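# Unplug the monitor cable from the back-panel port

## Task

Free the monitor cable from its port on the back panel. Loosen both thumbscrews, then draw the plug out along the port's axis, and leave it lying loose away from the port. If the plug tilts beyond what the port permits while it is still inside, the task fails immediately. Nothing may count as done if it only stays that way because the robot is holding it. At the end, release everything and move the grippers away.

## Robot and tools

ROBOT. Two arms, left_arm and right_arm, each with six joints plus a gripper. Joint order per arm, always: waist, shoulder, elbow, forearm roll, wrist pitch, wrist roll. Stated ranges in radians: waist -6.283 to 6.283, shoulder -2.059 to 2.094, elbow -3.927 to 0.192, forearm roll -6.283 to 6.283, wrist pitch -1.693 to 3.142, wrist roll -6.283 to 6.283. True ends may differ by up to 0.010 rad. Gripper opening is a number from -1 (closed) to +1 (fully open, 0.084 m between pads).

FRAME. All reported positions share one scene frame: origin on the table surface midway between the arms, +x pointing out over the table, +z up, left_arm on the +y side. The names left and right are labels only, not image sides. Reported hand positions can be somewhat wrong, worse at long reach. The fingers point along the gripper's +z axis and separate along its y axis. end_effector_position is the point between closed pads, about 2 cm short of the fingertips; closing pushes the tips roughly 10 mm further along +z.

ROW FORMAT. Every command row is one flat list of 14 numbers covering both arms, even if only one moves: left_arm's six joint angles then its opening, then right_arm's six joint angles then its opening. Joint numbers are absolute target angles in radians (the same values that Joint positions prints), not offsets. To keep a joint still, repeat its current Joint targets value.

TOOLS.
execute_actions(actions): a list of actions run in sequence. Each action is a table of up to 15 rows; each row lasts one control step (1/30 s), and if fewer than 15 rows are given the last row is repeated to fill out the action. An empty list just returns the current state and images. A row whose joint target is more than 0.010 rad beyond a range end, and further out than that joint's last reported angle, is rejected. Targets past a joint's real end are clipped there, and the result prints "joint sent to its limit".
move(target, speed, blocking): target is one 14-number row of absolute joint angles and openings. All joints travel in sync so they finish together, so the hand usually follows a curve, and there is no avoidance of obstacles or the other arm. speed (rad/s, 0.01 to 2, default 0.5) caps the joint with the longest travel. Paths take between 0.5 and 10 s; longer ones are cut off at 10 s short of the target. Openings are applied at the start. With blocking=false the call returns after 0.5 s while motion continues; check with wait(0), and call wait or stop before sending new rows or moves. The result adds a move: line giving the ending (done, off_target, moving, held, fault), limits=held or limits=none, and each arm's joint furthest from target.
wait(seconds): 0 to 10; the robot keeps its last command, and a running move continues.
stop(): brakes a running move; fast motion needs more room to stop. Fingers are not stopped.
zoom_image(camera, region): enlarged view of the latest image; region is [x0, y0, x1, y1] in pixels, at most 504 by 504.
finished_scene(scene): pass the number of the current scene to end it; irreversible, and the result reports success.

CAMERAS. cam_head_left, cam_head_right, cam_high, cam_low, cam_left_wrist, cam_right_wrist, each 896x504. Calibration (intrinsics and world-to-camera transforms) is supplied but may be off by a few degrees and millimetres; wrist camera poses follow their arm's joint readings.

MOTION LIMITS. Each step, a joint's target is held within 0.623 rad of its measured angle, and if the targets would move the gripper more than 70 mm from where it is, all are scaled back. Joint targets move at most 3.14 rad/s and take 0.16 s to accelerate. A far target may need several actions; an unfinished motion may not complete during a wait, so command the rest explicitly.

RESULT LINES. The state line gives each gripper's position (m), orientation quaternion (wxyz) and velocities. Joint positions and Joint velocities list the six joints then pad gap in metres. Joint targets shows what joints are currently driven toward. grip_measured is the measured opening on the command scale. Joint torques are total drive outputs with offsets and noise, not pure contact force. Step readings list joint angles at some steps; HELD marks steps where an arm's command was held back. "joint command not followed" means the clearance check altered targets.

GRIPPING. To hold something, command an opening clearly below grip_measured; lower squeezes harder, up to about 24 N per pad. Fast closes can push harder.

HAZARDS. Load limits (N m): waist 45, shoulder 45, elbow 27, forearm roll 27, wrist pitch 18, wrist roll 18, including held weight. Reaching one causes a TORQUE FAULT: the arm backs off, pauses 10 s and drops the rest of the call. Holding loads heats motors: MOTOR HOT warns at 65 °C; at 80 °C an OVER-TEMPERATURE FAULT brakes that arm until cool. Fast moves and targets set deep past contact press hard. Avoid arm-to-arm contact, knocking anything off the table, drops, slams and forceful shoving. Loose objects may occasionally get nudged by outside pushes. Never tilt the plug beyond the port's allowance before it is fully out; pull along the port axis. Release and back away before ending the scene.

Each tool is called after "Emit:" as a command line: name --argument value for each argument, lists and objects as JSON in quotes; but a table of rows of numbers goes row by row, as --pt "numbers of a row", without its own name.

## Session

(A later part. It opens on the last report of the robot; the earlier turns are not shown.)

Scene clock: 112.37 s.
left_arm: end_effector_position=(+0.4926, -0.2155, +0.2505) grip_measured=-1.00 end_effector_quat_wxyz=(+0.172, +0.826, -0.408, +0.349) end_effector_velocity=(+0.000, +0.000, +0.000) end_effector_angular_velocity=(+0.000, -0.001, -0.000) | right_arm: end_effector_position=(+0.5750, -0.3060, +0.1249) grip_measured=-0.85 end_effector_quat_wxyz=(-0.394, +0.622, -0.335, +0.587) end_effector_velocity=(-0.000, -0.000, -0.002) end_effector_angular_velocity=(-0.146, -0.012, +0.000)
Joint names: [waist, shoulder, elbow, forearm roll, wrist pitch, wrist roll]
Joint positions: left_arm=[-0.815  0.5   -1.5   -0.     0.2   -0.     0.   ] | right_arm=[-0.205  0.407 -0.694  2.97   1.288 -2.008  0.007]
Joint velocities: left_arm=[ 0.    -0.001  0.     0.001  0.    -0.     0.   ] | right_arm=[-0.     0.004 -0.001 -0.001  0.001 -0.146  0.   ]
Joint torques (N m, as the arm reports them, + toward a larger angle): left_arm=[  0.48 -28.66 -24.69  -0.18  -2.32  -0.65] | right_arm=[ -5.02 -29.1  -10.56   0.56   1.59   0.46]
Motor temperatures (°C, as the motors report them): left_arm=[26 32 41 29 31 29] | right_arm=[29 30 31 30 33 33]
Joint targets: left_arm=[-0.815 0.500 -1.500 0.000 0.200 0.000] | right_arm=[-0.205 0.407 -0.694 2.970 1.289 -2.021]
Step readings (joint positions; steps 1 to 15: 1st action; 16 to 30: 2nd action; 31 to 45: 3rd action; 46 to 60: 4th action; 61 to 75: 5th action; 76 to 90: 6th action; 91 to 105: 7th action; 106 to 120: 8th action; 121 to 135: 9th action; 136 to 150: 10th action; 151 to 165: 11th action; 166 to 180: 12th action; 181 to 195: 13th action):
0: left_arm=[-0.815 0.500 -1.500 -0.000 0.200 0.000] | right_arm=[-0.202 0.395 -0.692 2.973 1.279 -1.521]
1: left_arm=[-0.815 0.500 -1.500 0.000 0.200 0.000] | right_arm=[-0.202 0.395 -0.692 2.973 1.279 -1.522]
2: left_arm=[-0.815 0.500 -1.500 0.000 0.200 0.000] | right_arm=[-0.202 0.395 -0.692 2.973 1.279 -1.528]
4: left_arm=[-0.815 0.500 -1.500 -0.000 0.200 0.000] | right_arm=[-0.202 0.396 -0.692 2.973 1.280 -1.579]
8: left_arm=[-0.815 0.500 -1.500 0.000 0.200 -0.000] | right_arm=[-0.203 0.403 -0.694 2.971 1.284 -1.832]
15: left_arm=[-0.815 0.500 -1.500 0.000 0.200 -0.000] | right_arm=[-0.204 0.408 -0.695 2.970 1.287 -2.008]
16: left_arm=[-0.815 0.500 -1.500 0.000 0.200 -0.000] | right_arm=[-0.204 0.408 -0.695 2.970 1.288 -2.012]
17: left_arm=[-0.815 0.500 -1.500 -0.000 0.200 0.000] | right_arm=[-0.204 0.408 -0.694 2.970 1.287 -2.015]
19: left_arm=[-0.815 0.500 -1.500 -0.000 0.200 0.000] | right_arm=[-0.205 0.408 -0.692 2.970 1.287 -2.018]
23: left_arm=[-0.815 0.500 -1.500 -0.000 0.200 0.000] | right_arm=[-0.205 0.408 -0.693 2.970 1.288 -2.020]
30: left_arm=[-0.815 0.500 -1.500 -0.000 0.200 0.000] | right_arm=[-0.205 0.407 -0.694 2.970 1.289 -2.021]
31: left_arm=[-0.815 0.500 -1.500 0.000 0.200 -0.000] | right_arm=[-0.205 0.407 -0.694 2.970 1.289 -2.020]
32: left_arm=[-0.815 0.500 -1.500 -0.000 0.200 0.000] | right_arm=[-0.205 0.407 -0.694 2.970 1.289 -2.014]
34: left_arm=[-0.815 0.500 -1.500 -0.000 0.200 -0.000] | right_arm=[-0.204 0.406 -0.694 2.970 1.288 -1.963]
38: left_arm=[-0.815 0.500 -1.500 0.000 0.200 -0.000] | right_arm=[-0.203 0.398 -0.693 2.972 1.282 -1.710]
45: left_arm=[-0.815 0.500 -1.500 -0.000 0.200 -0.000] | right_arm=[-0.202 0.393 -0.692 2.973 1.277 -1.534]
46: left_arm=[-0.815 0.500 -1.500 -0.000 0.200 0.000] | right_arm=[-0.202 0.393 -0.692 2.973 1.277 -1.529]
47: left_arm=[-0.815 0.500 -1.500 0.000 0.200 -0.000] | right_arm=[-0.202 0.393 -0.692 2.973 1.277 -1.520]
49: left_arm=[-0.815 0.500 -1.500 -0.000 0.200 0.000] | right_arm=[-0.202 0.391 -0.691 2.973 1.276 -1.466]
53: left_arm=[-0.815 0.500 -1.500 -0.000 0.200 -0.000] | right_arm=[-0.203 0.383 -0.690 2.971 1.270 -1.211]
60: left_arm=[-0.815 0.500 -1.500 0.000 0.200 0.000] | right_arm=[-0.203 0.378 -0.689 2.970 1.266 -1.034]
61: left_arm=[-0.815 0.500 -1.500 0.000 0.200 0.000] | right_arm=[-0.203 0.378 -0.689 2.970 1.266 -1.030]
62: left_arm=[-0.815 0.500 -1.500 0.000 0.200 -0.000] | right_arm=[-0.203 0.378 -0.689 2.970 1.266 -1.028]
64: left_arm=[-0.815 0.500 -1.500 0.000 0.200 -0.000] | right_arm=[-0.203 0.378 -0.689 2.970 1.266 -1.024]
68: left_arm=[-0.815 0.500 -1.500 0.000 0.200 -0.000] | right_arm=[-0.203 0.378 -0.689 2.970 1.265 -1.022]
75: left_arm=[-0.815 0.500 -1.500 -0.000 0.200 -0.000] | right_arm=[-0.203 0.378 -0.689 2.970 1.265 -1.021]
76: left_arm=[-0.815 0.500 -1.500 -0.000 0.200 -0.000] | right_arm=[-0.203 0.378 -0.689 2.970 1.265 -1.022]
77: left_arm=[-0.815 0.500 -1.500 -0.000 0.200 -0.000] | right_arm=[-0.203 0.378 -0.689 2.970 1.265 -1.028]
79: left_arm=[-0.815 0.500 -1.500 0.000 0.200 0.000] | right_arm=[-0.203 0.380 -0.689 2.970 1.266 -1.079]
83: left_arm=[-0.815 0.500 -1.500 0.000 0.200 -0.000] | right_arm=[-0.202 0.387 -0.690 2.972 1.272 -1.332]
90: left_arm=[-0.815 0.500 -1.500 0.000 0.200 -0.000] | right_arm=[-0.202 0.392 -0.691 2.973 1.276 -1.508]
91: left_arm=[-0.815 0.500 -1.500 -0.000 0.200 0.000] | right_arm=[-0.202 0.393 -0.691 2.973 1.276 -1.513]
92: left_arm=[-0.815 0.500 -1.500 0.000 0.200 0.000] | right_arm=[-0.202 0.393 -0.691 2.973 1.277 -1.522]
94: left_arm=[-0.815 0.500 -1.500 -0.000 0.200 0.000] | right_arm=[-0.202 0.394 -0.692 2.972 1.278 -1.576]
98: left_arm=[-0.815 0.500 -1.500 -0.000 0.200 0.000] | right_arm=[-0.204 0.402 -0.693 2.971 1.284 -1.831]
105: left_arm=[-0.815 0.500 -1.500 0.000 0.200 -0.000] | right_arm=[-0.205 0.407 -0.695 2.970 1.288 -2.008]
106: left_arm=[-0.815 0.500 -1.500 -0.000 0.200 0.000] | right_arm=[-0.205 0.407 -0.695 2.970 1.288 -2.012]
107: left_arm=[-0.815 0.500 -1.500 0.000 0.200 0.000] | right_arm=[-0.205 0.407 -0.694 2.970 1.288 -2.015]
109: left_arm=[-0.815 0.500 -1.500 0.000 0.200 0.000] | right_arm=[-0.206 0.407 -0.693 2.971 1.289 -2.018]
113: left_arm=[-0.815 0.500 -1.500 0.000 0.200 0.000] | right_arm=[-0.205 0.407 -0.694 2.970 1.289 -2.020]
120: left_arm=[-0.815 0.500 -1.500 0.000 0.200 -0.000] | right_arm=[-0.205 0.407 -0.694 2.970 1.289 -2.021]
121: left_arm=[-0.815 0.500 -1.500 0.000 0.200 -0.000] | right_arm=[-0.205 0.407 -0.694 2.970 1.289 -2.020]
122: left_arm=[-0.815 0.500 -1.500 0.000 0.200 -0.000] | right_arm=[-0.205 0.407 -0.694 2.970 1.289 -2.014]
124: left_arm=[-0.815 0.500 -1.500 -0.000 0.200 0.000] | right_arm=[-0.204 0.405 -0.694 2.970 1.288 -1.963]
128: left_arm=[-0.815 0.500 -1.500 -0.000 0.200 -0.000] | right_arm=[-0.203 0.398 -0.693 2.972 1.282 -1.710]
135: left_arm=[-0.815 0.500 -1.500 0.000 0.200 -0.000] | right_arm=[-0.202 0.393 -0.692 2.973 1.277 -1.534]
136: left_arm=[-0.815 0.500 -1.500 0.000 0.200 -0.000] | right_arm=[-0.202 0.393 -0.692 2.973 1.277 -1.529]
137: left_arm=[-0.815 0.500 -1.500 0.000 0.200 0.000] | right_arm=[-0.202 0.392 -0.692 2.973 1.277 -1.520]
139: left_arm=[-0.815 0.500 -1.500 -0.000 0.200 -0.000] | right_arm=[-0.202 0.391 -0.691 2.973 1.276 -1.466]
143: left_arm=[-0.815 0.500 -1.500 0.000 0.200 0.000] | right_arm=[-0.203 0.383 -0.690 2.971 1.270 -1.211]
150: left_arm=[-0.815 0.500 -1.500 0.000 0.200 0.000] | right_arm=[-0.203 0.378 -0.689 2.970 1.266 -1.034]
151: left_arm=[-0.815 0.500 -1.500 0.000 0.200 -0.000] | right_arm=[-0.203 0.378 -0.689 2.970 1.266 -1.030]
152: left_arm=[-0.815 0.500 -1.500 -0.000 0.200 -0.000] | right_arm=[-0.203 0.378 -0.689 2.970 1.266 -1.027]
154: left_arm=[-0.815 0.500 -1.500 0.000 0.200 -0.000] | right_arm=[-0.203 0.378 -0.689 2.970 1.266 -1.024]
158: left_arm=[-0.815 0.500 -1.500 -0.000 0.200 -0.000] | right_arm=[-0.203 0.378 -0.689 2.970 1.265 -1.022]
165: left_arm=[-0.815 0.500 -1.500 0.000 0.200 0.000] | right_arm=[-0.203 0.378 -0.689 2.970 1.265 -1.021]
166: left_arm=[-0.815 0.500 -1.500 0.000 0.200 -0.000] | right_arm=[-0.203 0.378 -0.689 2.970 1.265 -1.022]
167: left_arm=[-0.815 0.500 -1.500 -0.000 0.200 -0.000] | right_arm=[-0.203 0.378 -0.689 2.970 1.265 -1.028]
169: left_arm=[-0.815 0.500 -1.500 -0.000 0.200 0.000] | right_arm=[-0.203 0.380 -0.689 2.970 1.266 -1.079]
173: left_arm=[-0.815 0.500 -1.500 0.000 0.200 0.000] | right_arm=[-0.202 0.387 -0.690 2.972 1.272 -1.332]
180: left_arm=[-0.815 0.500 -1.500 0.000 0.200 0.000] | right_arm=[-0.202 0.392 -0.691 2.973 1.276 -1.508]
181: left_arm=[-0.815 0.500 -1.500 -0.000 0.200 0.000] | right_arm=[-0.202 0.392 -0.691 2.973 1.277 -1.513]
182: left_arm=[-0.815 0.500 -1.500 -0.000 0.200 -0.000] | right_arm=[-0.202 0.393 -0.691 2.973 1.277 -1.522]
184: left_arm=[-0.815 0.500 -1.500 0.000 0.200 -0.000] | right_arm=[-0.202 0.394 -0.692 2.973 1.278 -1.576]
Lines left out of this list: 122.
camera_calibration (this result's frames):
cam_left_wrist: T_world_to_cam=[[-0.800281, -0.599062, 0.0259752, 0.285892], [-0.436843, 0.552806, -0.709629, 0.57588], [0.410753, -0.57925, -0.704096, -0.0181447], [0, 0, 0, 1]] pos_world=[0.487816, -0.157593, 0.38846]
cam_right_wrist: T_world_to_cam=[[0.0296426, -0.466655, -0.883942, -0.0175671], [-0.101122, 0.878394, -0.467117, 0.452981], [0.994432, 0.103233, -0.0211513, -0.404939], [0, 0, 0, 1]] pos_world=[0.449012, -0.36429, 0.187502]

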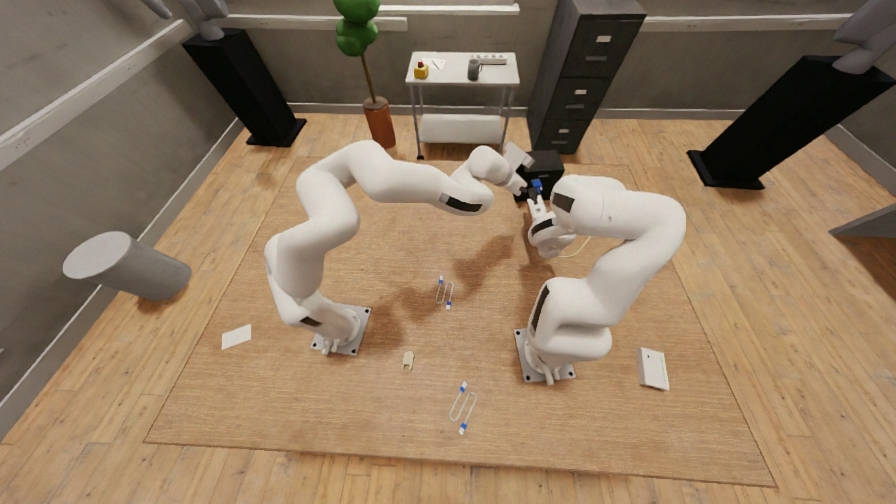

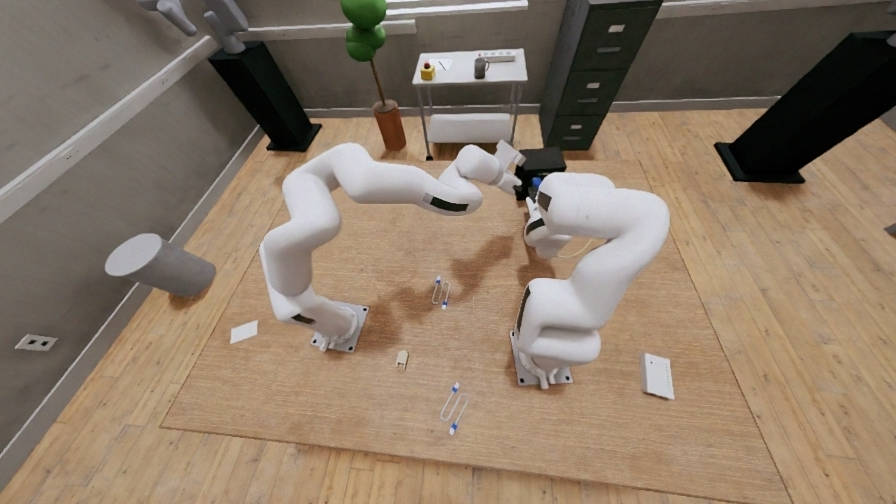

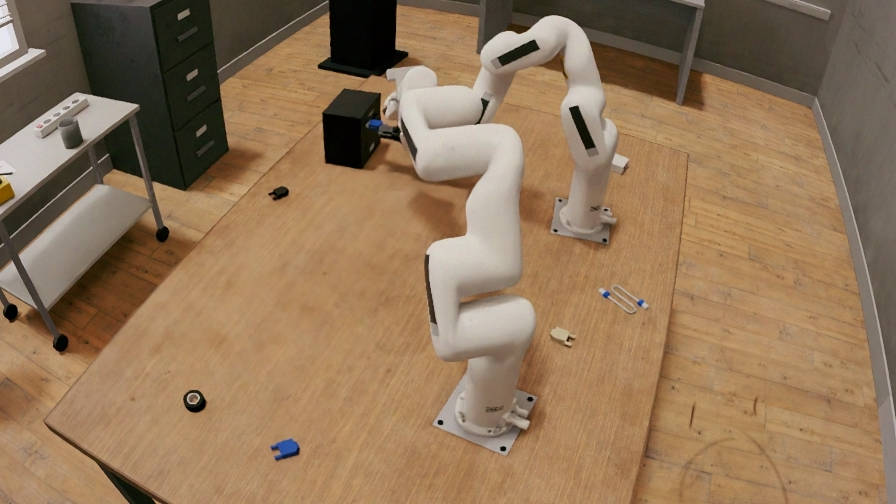

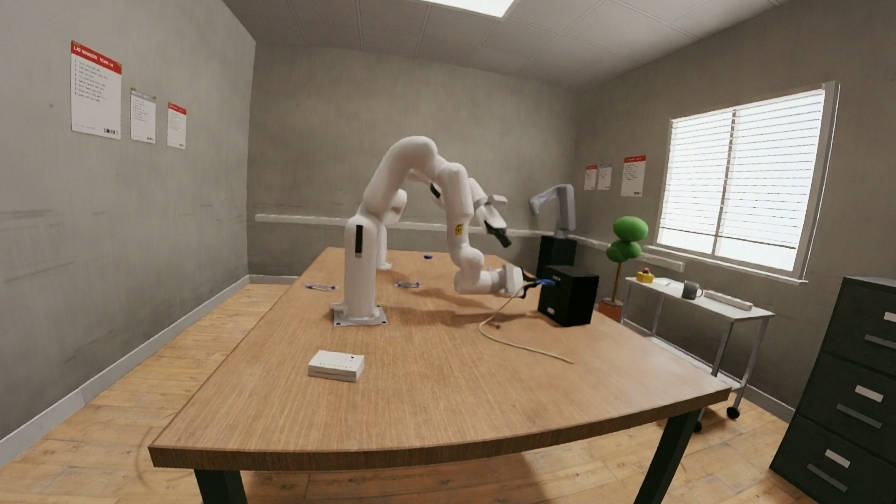

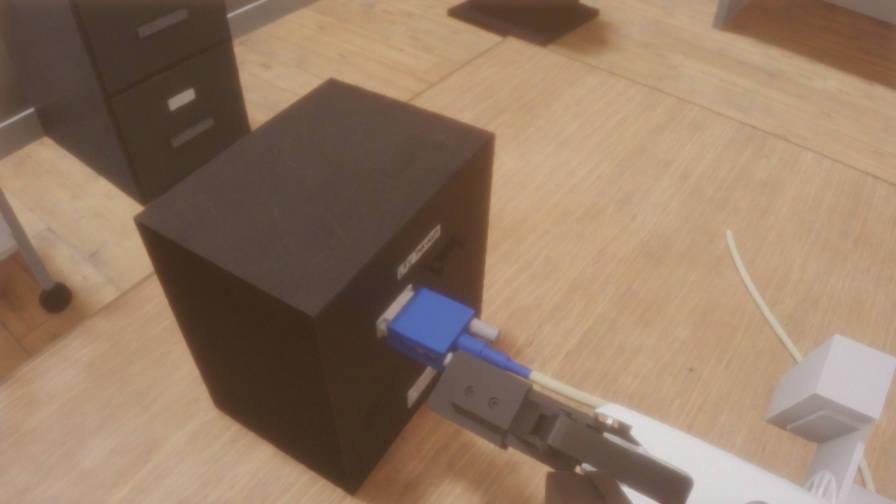

